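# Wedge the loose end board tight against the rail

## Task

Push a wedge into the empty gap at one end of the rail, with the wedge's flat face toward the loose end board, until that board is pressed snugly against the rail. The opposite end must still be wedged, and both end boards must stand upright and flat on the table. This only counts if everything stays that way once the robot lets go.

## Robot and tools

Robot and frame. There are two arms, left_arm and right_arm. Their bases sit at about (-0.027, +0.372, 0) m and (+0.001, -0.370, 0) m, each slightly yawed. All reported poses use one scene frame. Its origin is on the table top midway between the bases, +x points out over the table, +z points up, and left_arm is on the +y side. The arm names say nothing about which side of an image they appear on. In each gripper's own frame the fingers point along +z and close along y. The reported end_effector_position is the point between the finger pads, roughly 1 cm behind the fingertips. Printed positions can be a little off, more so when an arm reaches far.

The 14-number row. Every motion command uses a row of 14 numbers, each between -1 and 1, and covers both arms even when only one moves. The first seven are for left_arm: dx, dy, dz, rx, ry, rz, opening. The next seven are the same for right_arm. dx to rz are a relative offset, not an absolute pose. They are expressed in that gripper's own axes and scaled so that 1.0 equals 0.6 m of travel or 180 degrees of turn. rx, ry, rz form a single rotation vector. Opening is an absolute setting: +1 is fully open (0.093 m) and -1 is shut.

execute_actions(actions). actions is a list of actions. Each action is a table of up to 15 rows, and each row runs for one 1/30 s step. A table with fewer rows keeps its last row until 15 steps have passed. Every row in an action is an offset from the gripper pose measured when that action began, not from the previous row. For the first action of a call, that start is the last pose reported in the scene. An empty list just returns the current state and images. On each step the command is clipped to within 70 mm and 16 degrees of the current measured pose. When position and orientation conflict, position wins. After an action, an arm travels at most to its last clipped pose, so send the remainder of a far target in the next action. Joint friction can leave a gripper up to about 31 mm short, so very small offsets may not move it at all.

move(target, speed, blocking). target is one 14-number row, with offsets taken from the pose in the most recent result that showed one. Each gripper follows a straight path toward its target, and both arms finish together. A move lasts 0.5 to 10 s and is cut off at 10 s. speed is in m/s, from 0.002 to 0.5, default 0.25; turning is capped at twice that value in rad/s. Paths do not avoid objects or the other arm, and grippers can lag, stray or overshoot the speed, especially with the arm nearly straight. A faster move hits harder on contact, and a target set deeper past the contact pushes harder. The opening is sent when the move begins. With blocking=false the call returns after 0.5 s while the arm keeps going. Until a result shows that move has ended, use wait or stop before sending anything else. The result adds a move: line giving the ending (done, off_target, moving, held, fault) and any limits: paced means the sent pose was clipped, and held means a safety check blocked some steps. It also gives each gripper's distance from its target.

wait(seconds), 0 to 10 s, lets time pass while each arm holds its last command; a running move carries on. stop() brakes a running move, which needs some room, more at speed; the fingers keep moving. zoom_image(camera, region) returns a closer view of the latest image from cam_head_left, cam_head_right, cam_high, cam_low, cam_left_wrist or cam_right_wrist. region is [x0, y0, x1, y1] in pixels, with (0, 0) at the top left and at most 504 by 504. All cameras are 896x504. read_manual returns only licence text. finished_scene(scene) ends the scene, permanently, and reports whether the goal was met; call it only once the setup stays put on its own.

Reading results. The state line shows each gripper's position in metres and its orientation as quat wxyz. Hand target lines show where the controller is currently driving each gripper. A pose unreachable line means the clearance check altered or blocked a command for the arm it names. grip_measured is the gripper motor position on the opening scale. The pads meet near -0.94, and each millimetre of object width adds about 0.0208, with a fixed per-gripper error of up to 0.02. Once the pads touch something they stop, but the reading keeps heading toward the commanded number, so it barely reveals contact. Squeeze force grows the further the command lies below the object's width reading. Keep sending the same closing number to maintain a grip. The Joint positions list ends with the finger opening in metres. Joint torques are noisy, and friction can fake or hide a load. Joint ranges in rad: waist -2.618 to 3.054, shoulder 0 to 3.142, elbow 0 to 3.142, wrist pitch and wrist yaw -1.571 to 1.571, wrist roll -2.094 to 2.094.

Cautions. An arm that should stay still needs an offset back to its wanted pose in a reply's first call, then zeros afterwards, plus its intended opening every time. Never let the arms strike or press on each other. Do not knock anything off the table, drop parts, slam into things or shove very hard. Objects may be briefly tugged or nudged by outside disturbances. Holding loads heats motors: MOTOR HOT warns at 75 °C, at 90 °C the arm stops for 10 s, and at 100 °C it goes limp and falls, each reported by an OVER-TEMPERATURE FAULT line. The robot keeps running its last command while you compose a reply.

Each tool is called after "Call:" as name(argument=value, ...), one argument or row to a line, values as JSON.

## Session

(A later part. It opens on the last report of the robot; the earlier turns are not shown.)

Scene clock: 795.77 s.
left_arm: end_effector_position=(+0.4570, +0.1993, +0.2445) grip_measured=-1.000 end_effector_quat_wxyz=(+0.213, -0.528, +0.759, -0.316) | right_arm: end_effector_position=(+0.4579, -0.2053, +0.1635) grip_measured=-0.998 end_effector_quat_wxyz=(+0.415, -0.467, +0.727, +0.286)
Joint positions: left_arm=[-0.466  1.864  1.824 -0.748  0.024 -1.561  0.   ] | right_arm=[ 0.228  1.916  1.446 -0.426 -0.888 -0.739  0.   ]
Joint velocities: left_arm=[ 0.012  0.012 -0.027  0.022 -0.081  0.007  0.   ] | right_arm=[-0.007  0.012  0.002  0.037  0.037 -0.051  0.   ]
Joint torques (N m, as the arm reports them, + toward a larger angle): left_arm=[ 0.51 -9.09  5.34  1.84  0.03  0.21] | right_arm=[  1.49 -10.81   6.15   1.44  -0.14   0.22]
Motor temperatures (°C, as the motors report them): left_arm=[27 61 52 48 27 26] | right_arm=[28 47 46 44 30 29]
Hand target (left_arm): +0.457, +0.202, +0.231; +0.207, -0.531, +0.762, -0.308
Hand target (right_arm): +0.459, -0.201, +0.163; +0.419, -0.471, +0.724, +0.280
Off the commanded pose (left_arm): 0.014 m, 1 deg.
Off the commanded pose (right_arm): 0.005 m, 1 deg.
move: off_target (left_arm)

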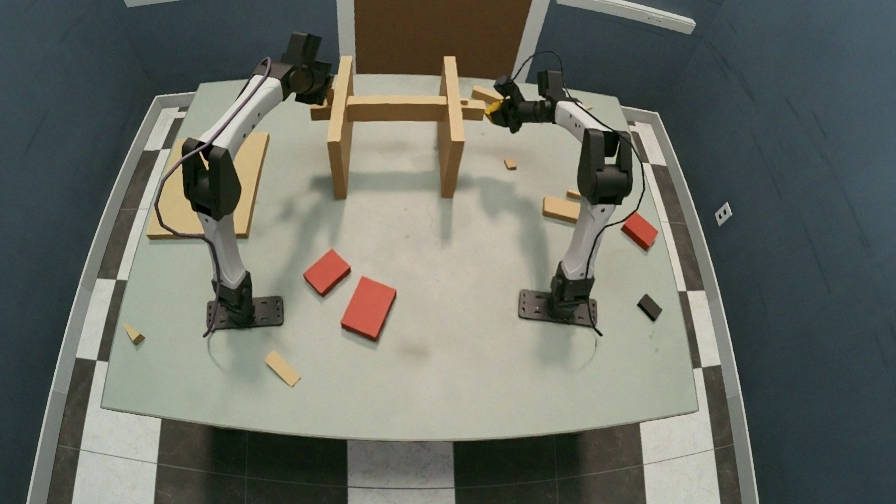

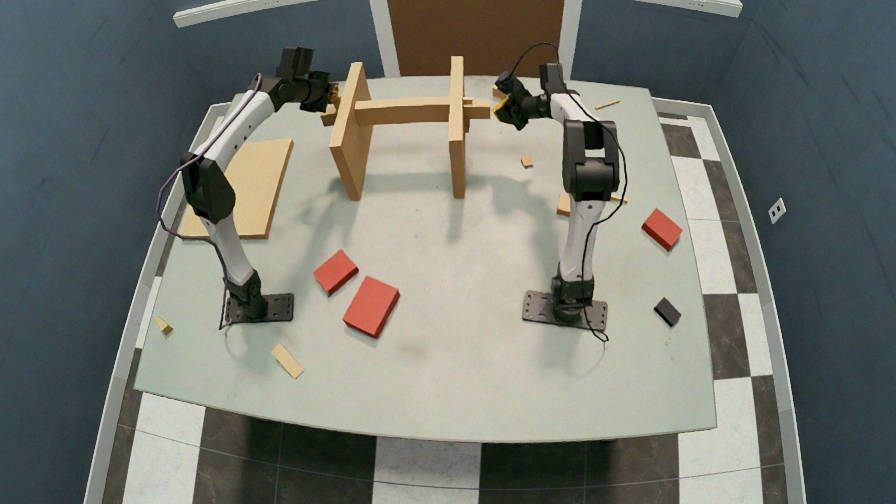

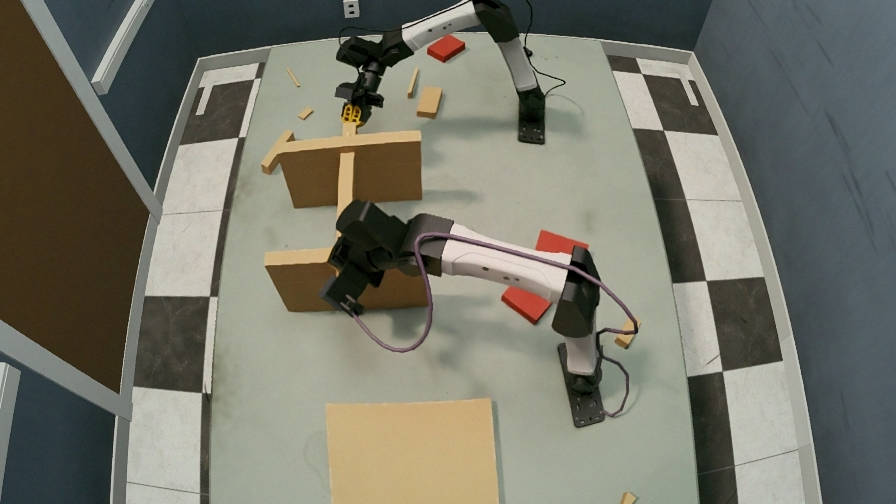

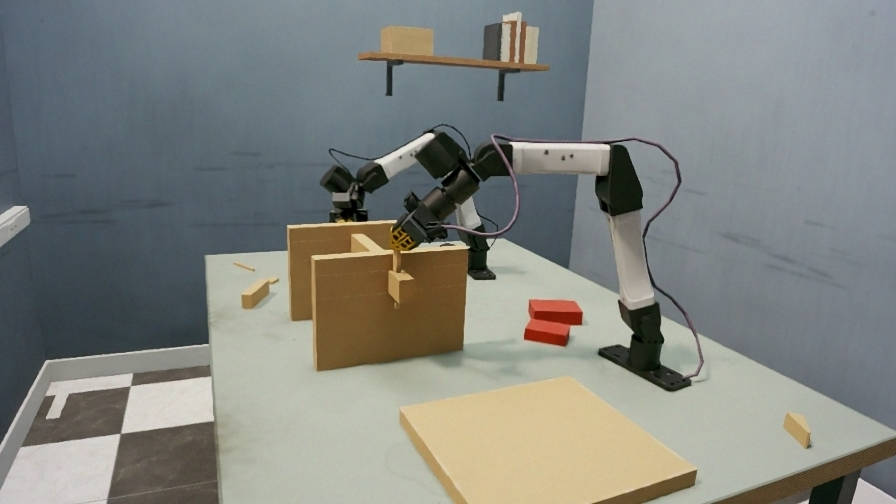

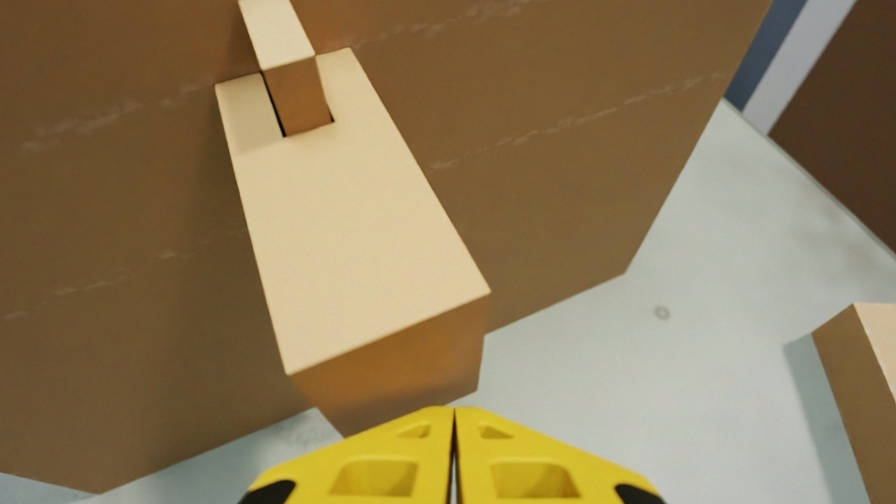

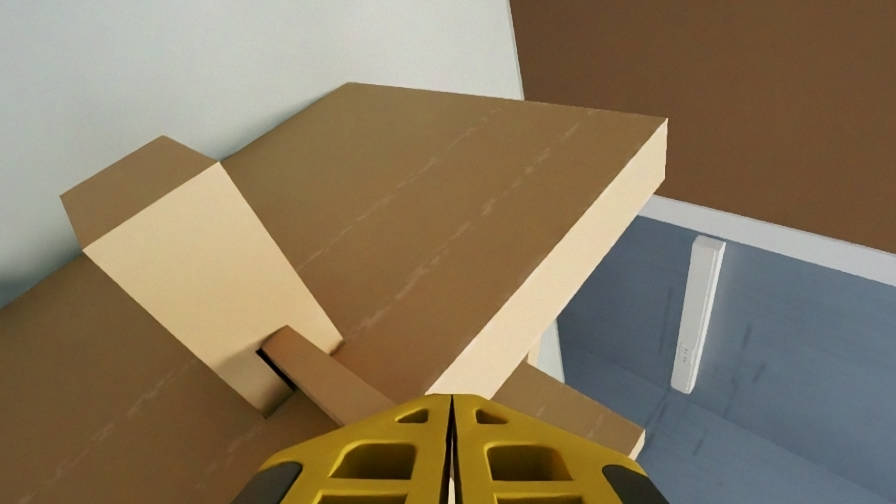

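Call:
move(
  target=[-0.005, 0.0235, 0.0237, 0, 0, 0, -1, -0.0088, 0.008, 0.0161, 0, 0, 0, -1],
  speed=0.008,
)

Call:
zoom_image(
  camera="cam_low",
  region=[350, 180, 500, 320],
)

Call:
zoom_image(
  camera="cam_head_right",
  region=[300, 50, 420, 210],
)

Scene clock: 836.43 s.
left_arm: end_effector_position=(+0.4589, +0.1987, +0.2446) grip_measured=-1.000 end_effector_quat_wxyz=(+0.224, -0.523, +0.752, -0.332) | right_arm: end_effector_position=(+0.4572, -0.2019, +0.1629) grip_measured=-0.998 end_effector_quat_wxyz=(+0.409, -0.460, +0.732, +0.290)
Joint positions: left_arm=[-0.466  1.838  1.762 -0.671  0.024 -1.561  0.   ] | right_arm=[ 0.237  1.916  1.446 -0.425 -0.881 -0.711  0.   ]
Joint velocities: left_arm=[-0.007 -0.012 -0.002 -0.037 -0.007  0.007  0.   ] | right_arm=[-0.022 -0.012 -0.017 -0.051 -0.022 -0.037  0.   ]
Joint torques (N m, as the arm reports them, + toward a larger angle): left_arm=[ 0.8  -8.58  5.14  1.81  0.05  0.18] | right_arm=[  2.42 -10.74   6.27   1.5   -0.12   0.21]
Motor temperatures (°C, as the motors report them): left_arm=[27 61 47 48 27 26] | right_arm=[28 49 46 44 30 29]
Hand target (left_arm): +0.458, +0.202, +0.225; +0.213, -0.528, +0.759, -0.316
Hand target (right_arm): +0.458, -0.194, +0.163; +0.414, -0.468, +0.727, +0.285
Off the commanded pose (left_arm): 0.020 m, 2 deg.
Off the commanded pose (right_arm): 0.009 m, 1 deg.
move: off_target (left_arm)

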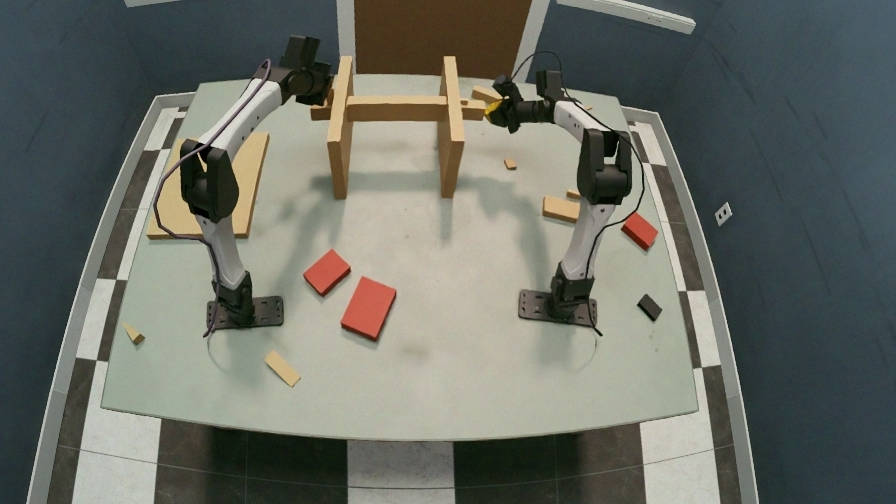

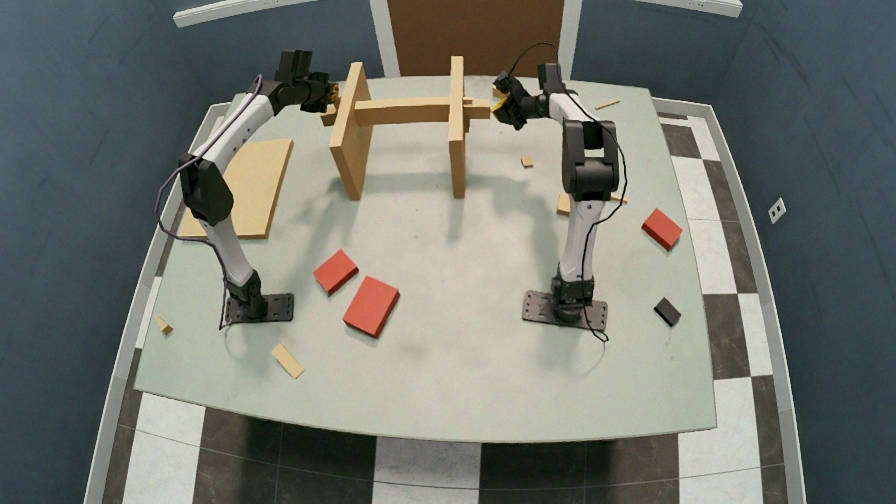

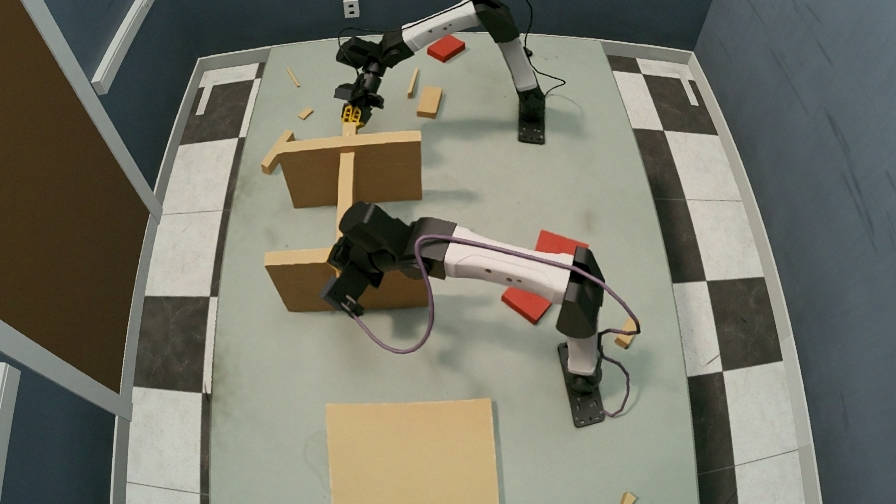

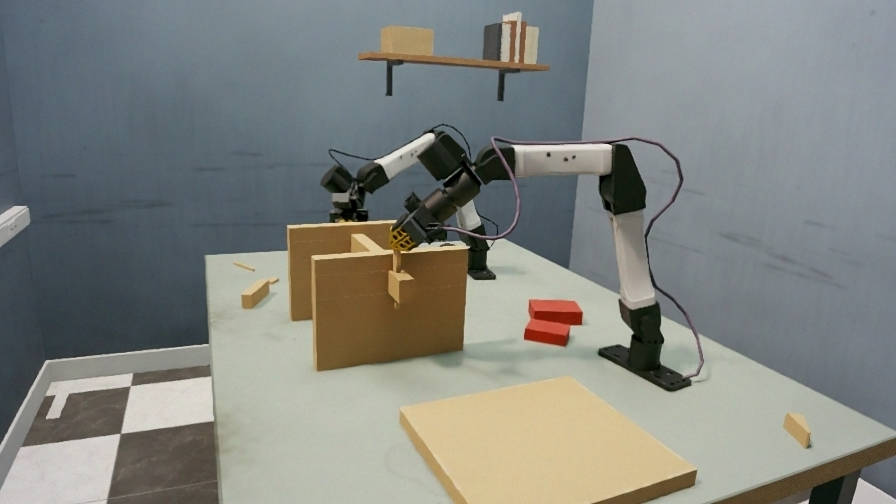

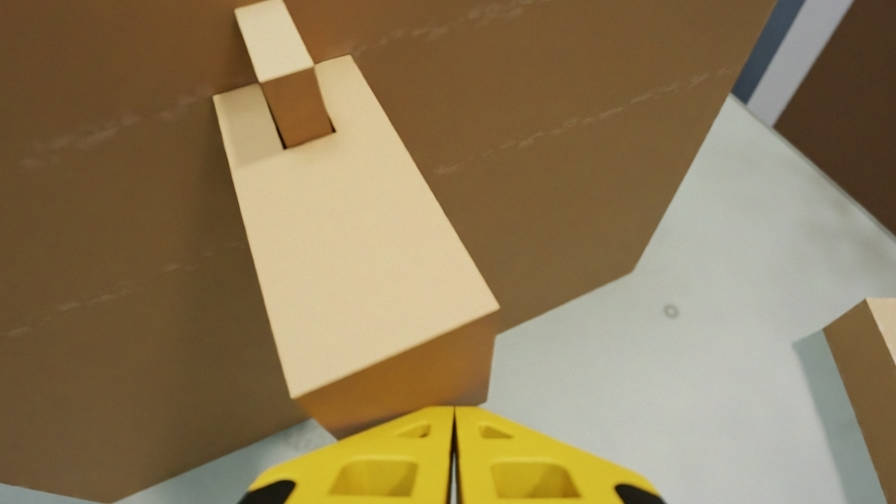

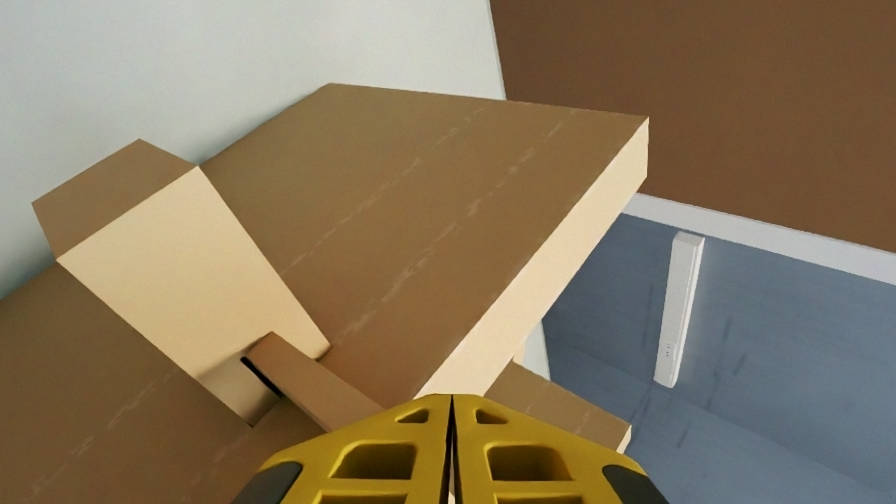

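Region (350, 180, 500, 320) of cam_low's 896x504 image, scaled by 3.360, with more detail than that image has; it fills the top 470 rows of this view, and the rest is white.

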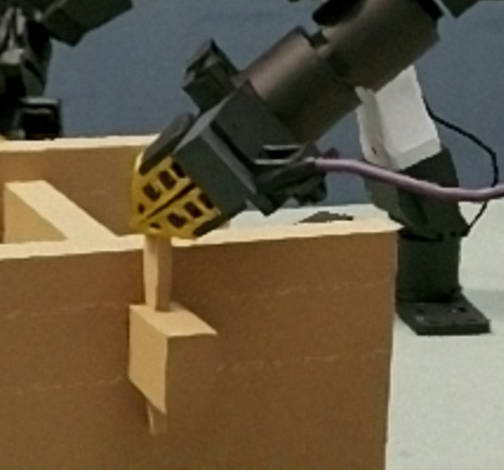

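Region (300, 50, 420, 210) of cam_head_right's 896x504 image, scaled by 3.150, with more detail than that image has; it fills the left 378 columns of this view, and the rest is white.

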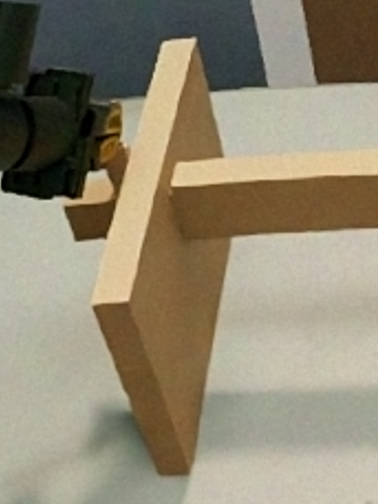

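Call:
move(
  target=[-0.005, 0.0267, 0.0202, -0.0127, 0, 0, -1, -0.0131, 0.0123, 0.024, 0, 0, 0, -1],
  speed=0.01,
)

Call:
zoom_image(
  camera="cam_low",
  region=[350, 180, 500, 320],
)

Call:
zoom_image(
  camera="cam_head_right",
  region=[300, 50, 420, 210],
)

Scene clock: 854.57 s.
left_arm: end_effector_position=(+0.4588, +0.1987, +0.2452) grip_measured=-1.000 end_effector_quat_wxyz=(+0.225, -0.523, +0.752, -0.332) | right_arm: end_effector_position=(+0.4577, -0.2010, +0.1618) grip_measured=-0.998 end_effector_quat_wxyz=(+0.402, -0.446, +0.744, +0.294)
Joint positions: left_arm=[-0.466  1.837  1.762 -0.671  0.024 -1.561  0.   ] | right_arm=[ 0.241  1.916  1.446 -0.424 -0.868 -0.669  0.   ]
Joint velocities: left_arm=[-0.012 -0.002 -0.007  0.007  0.022  0.007  0.   ] | right_arm=[-0.012 -0.002  0.007 -0.007 -0.022  0.037  0.   ]
Joint torques (N m, as the arm reports them, + toward a larger angle): left_arm=[ 0.69 -8.38  5.08  1.84  0.04  0.19] | right_arm=[  4.27 -10.8    6.12   1.61  -0.08   0.2 ]
Motor temperatures (°C, as the motors report them): left_arm=[27 60 46 48 27 26] | right_arm=[28 49 47 45 30 29]
Hand target (left_arm): +0.458, +0.202, +0.225; +0.213, -0.528, +0.758, -0.317
Hand target (right_arm): +0.456, -0.184, +0.163; +0.408, -0.461, +0.733, +0.290
Off the commanded pose (left_arm): 0.021 m, 2 deg.
Off the commanded pose (right_arm): 0.017 m, 2 deg.
move: off_target (left_arm, right_arm)

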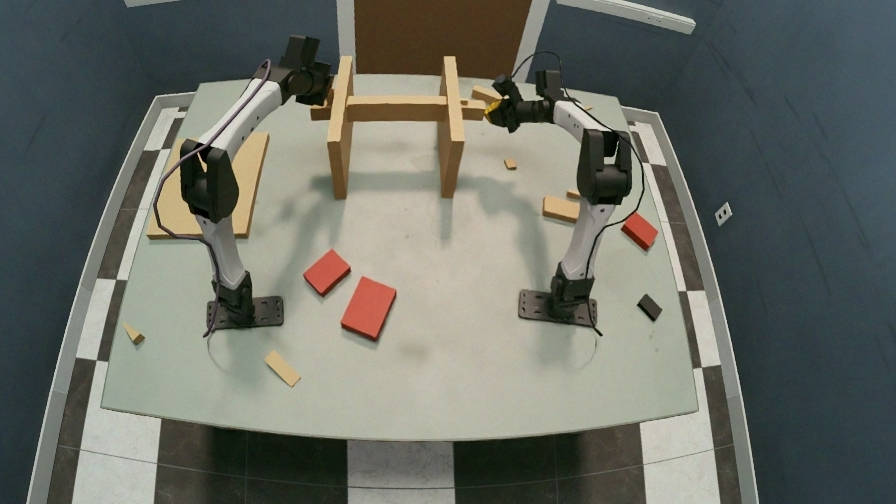

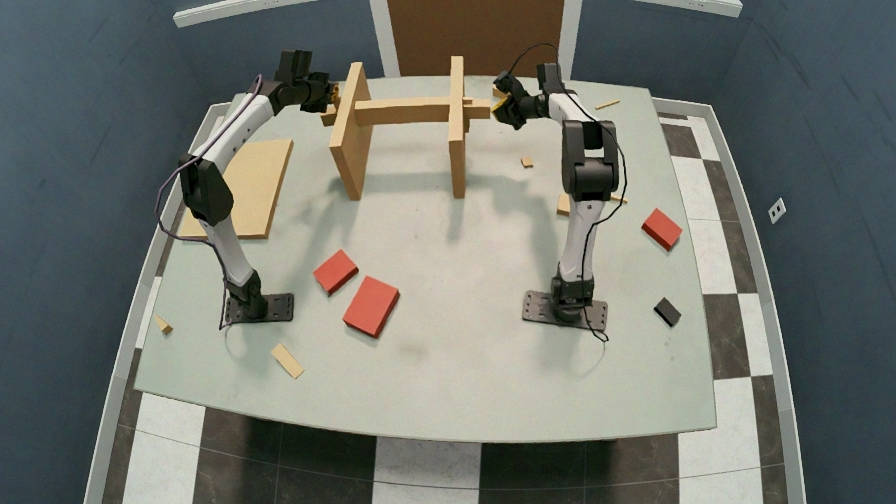

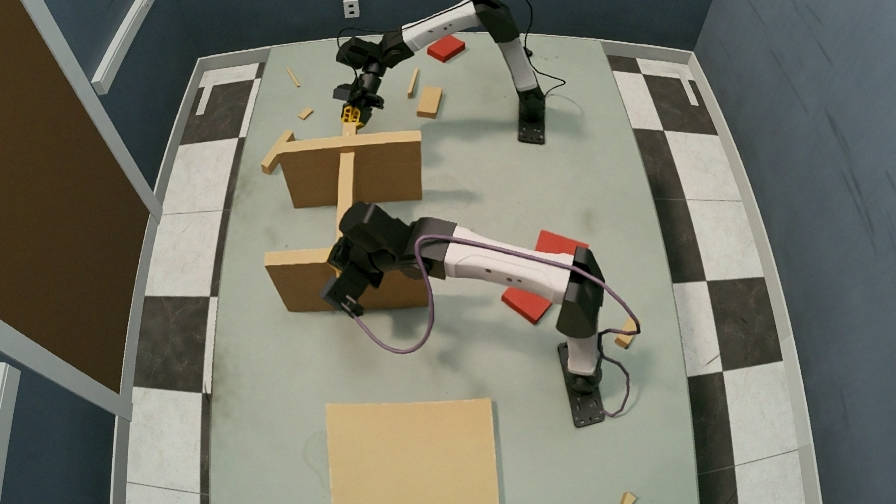

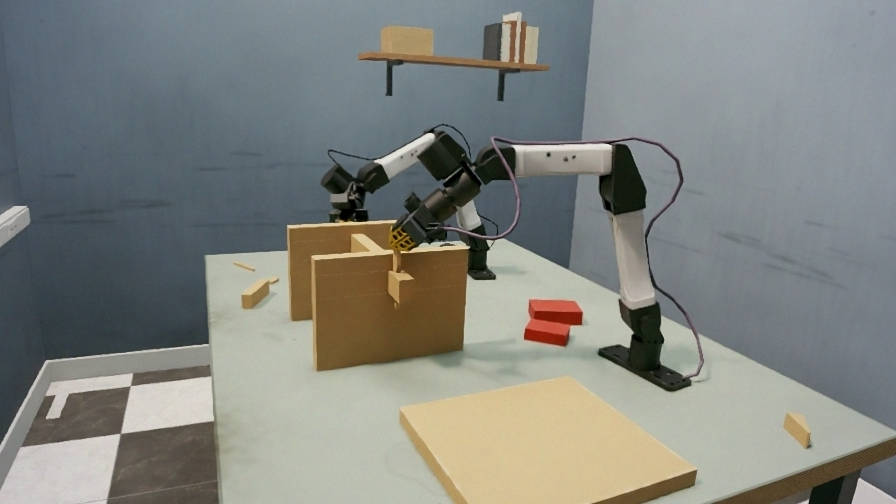

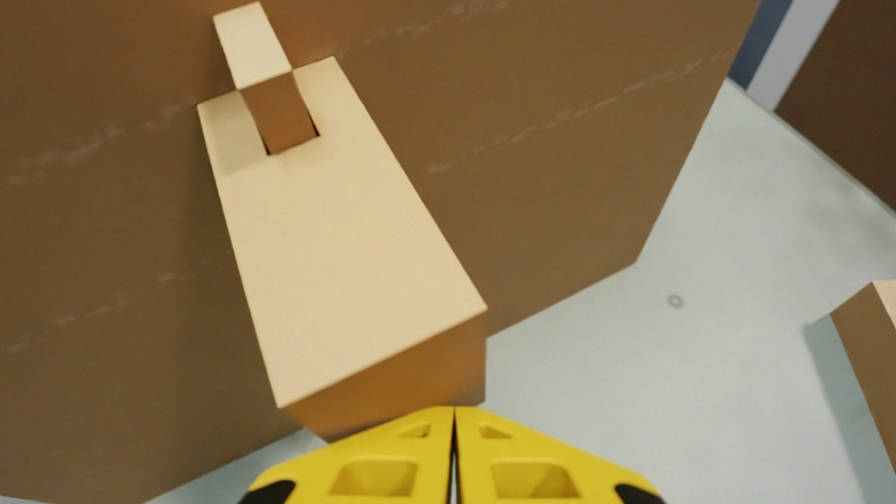

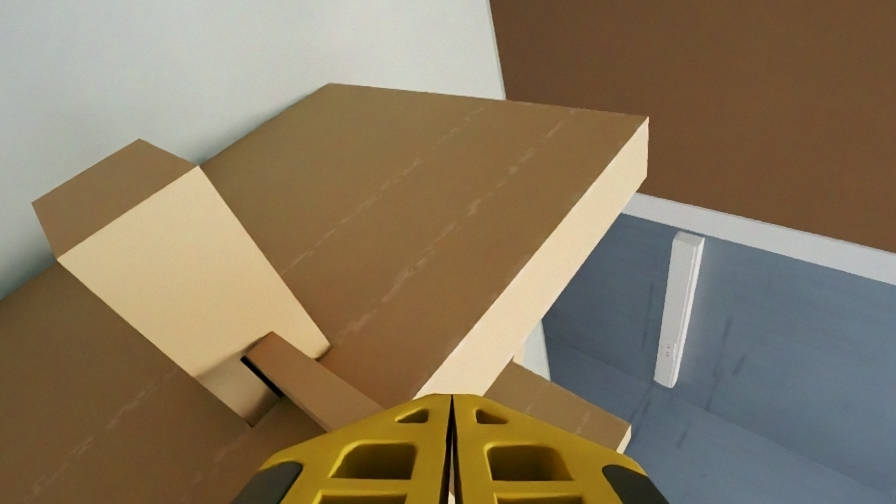

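Region (350, 180, 500, 320) of cam_low's 896x504 image, scaled by 3.360, with more detail than that image has; it fills the top 470 rows of this view, and the rest is white.

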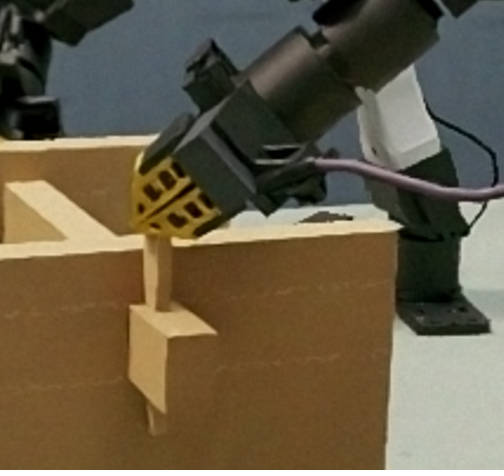

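Region (300, 50, 420, 210) of cam_head_right's 896x504 image, scaled by 3.150, with more detail than that image has; it fills the left 378 columns of this view, and the rest is white.

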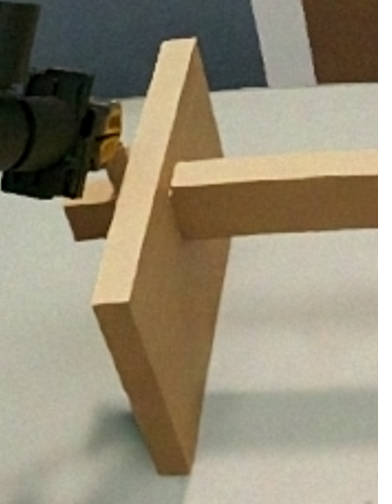

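Call:
move(
  target=[-0.005, 0.0274, 0.0209, -0.0127, 0, 0, -1, -0.0209, 0.0227, 0.0352, -0.0023, -0.0017, -0.0124, -1],
  speed=0.014,
)

Call:
zoom_image(
  camera="cam_low",
  region=[350, 180, 500, 320],
)

Call:
zoom_image(
  camera="cam_head_right",
  region=[300, 50, 420, 210],
)

Scene clock: 884.33 s.
left_arm: end_effector_position=(+0.4560, +0.1992, +0.2350) grip_measured=-1.000 end_effector_quat_wxyz=(+0.218, -0.525, +0.756, -0.324) | right_arm: end_effector_position=(+0.4593, -0.1988, +0.1611) grip_measured=-0.998 end_effector_quat_wxyz=(+0.399, -0.440, +0.753, +0.284)
Joint positions: left_arm=[-0.466  1.837  1.737 -0.668  0.027 -1.561  0.   ] | right_arm=[ 0.254  1.912  1.446 -0.418 -0.833 -0.643  0.   ]
Joint velocities: left_arm=[ 0.002 -0.017  0.002 -0.022  0.007  0.066  0.   ] | right_arm=[-0.002  0.002 -0.002  0.051 -0.022 -0.007  0.   ]
Joint torques (N m, as the arm reports them, + toward a larger angle): left_arm=[ 0.58 -8.54  6.79  1.84  0.02  0.18] | right_arm=[  5.59 -10.61   5.76   1.74  -0.24   0.21]
Motor temperatures (°C, as the motors report them): left_arm=[27 60 45 48 27 26] | right_arm=[29 50 47 46 30 29]
Hand target (left_arm): +0.458, +0.202, +0.225; +0.214, -0.528, +0.758, -0.317
Hand target (right_arm): +0.455, -0.174, +0.162; +0.407, -0.462, +0.733, +0.290
Off the commanded pose (left_arm): 0.011 m, 1 deg.
Off the commanded pose (right_arm): 0.026 m, 4 deg.
move: off_target (left_arm, right_arm)

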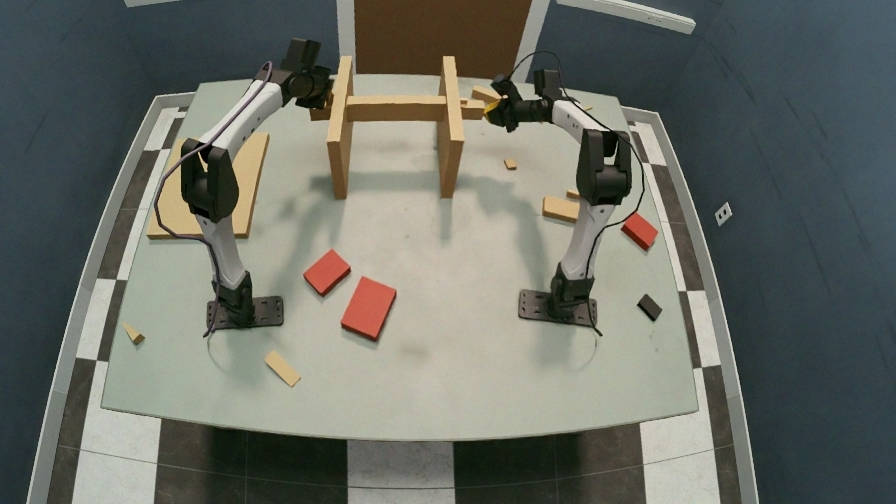

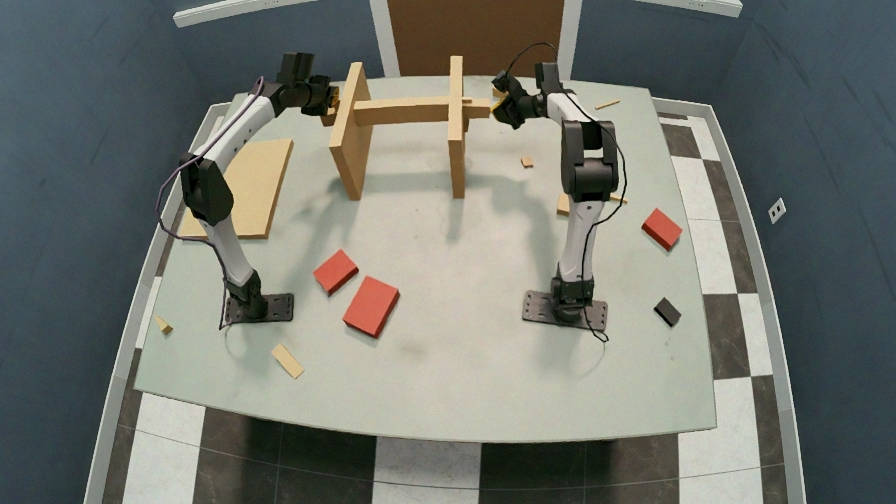

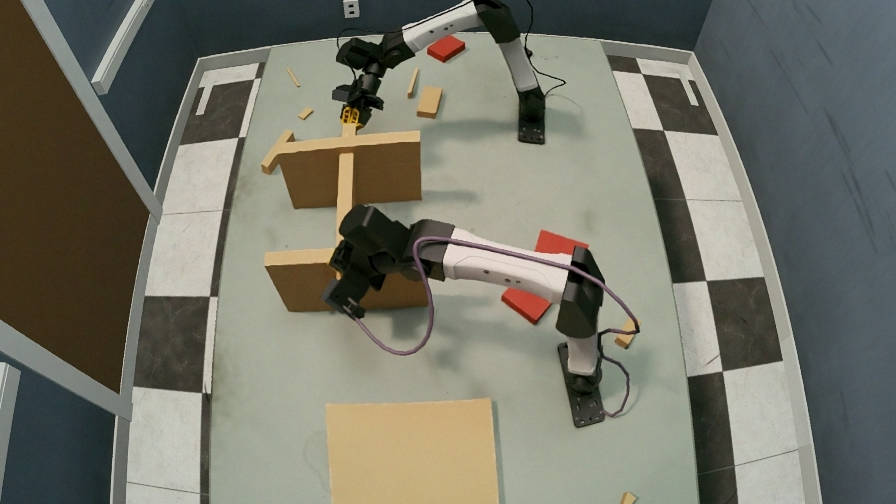

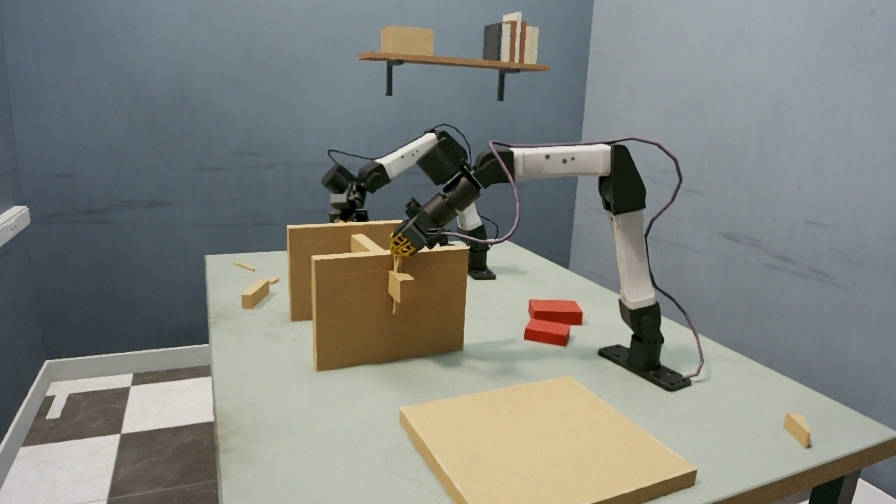

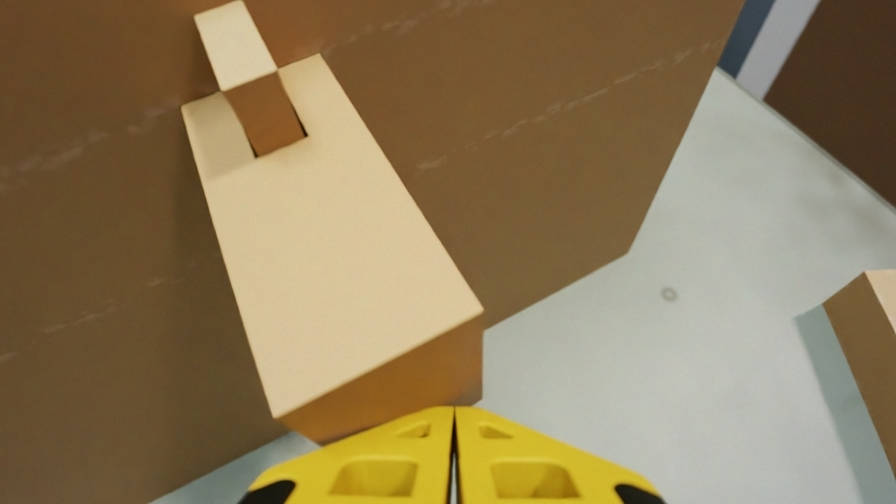

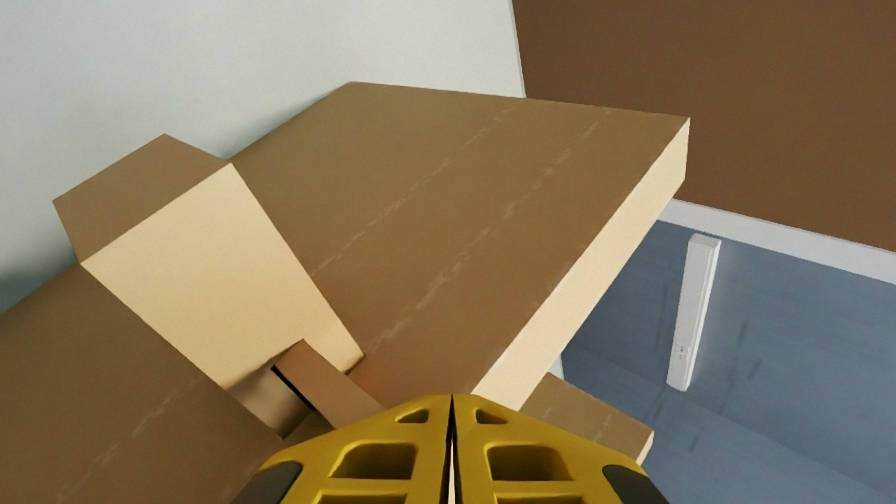

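Region (350, 180, 500, 320) of cam_low's 896x504 image, scaled by 3.360, with more detail than that image has; it fills the top 470 rows of this view, and the rest is white.

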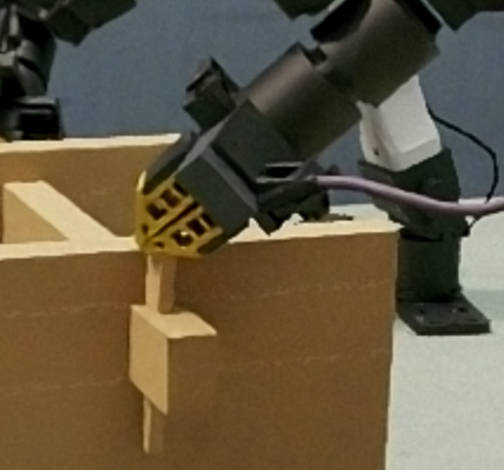

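Region (300, 50, 420, 210) of cam_head_right's 896x504 image, scaled by 3.150, with more detail than that image has; it fills the left 378 columns of this view, and the rest is white.

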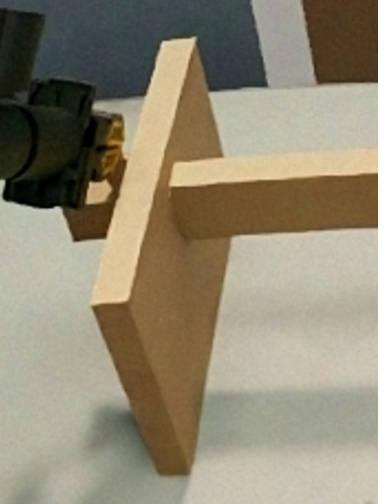

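Call:
move(
  target=[-0.0183, 0, 0, 0, 0, 0, -1, -0.0157, 0.0236, 0.0263, -0.0098, -0.0066, -0.0161, -1],
  speed=0.02,
)

Call:
zoom_image(
  camera="cam_low",
  region=[350, 180, 500, 320],
)

Call:
zoom_image(
  camera="cam_head_right",
  region=[300, 50, 420, 210],
)

Scene clock: 926.20 s.
left_arm: end_effector_position=(+0.4579, +0.2047, +0.2350) grip_measured=-1.000 end_effector_quat_wxyz=(+0.216, -0.525, +0.756, -0.326) | right_arm: end_effector_position=(+0.4596, -0.1990, +0.1606) grip_measured=-0.998 end_effector_quat_wxyz=(+0.399, -0.440, +0.754, +0.282)
Joint positions: left_arm=[-0.45   1.837  1.737 -0.668  0.042 -1.552  0.   ] | right_arm=[ 0.255  1.912  1.446 -0.418 -0.828 -0.643  0.   ]
Joint velocities: left_arm=[0.002 0.002 0.007 0.037 0.022 0.007 0.   ] | right_arm=[-0.017 -0.002  0.002 -0.051 -0.037 -0.022  0.   ]
Joint torques (N m, as the arm reports them, + toward a larger angle): left_arm=[ 0.95 -9.45  8.1   1.73  0.02  0.23] | right_arm=[  4.86 -10.62   5.71   1.66  -0.36   0.08]
Motor temperatures (°C, as the motors report them): left_arm=[27 60 47 48 27 26] | right_arm=[30 50 47 48 30 29]
Hand target (left_arm): +0.460, +0.209, +0.235; +0.217, -0.525, +0.756, -0.325
Hand target (right_arm): +0.454, -0.177, +0.162; +0.405, -0.463, +0.733, +0.291
Off the commanded pose (left_arm): 0.005 m, 0 deg.
Off the commanded pose (right_arm): 0.023 m, 4 deg.
move: off_target (right_arm)

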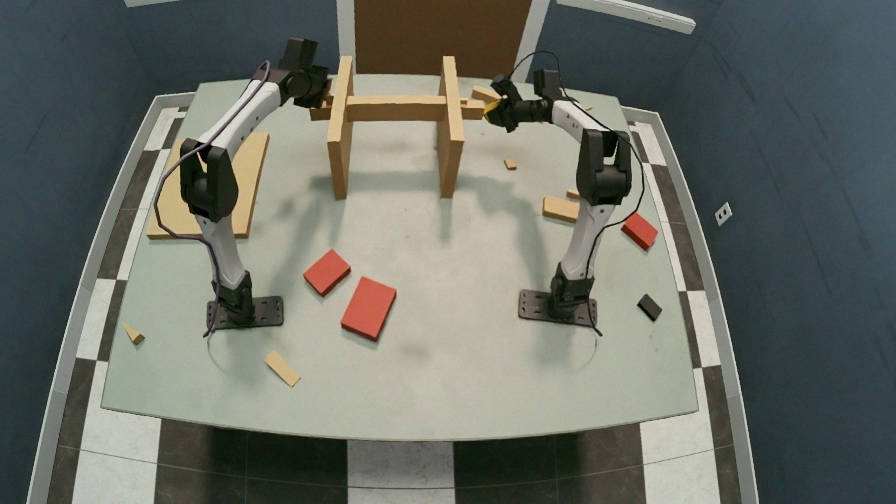

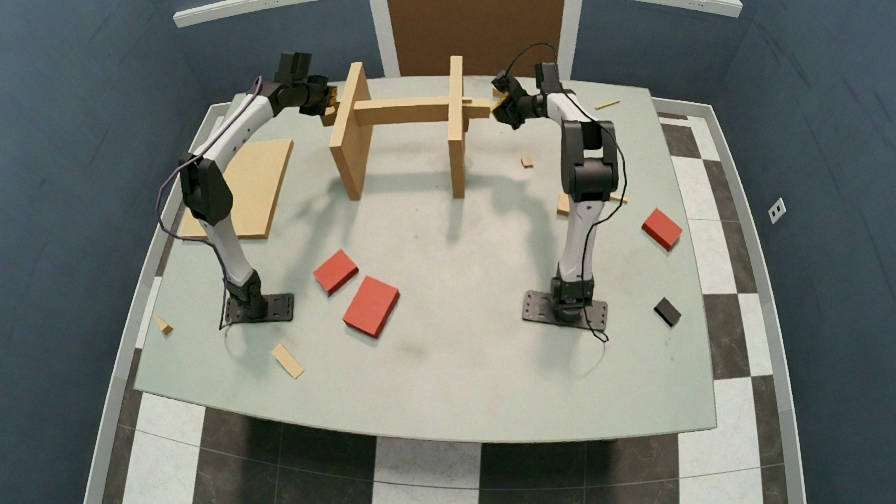

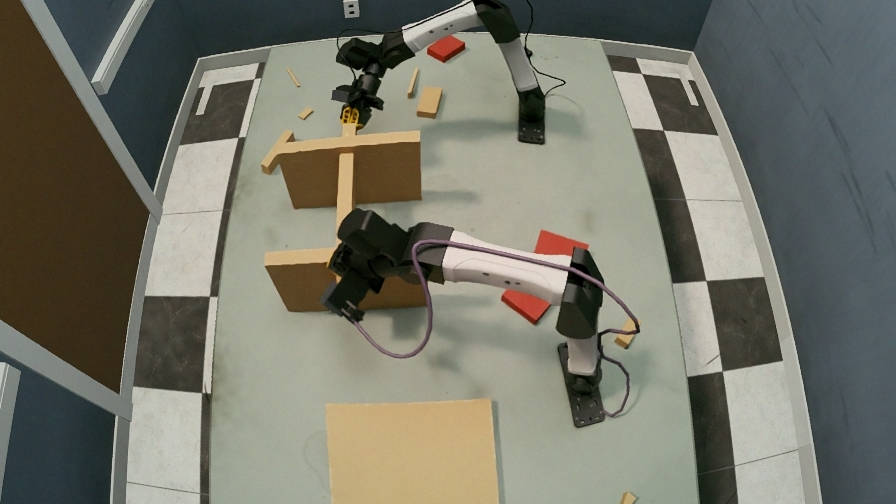

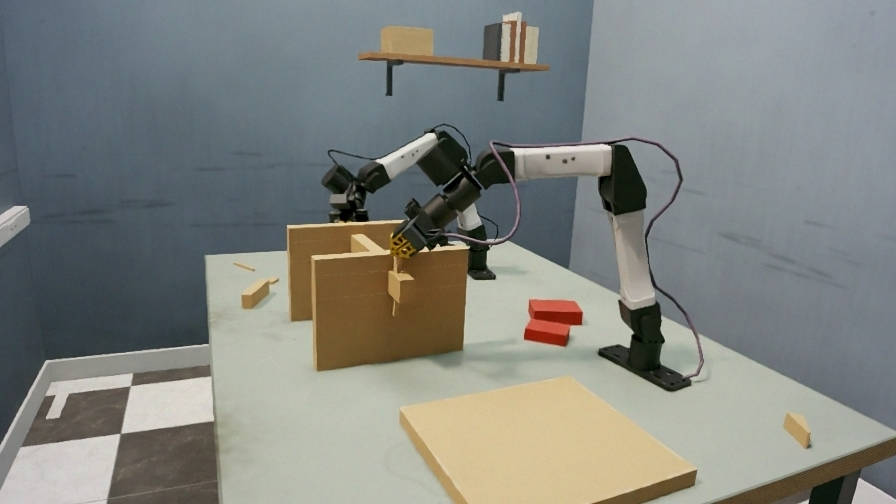

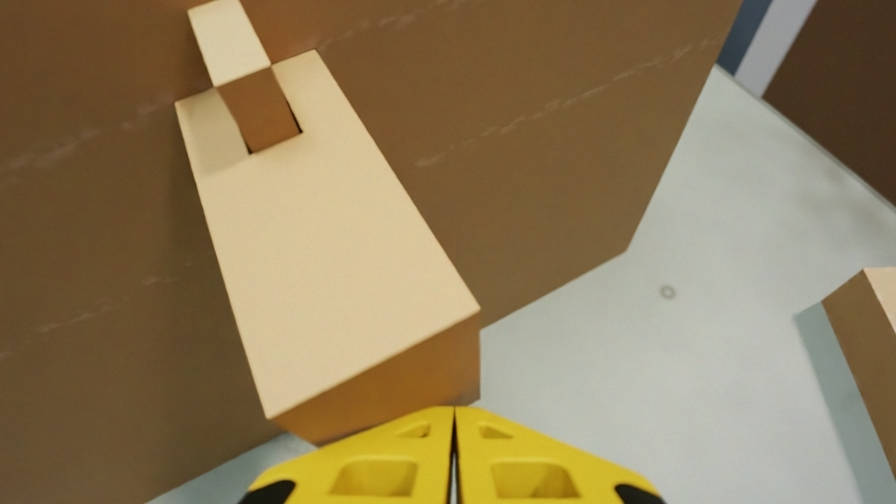

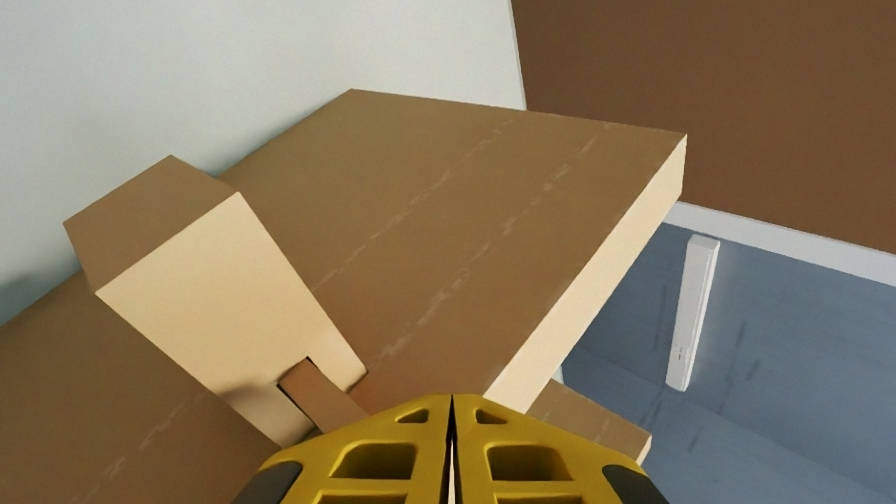

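Region (350, 180, 500, 320) of cam_low's 896x504 image, scaled by 3.360, with more detail than that image has; it fills the top 470 rows of this view, and the rest is white.

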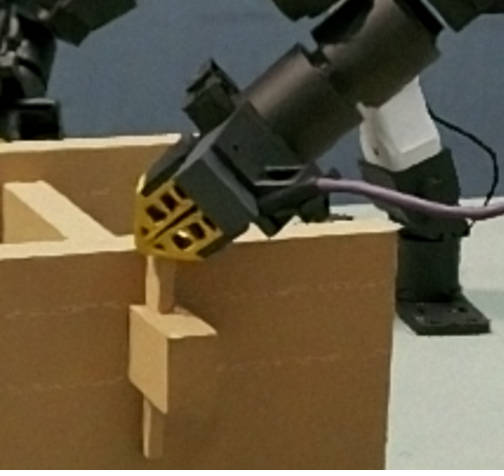

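Region (300, 50, 420, 210) of cam_head_right's 896x504 image, scaled by 3.150, with more detail than that image has; it fills the left 378 columns of this view, and the rest is white.

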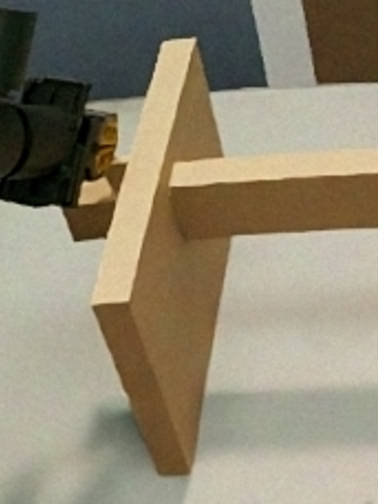

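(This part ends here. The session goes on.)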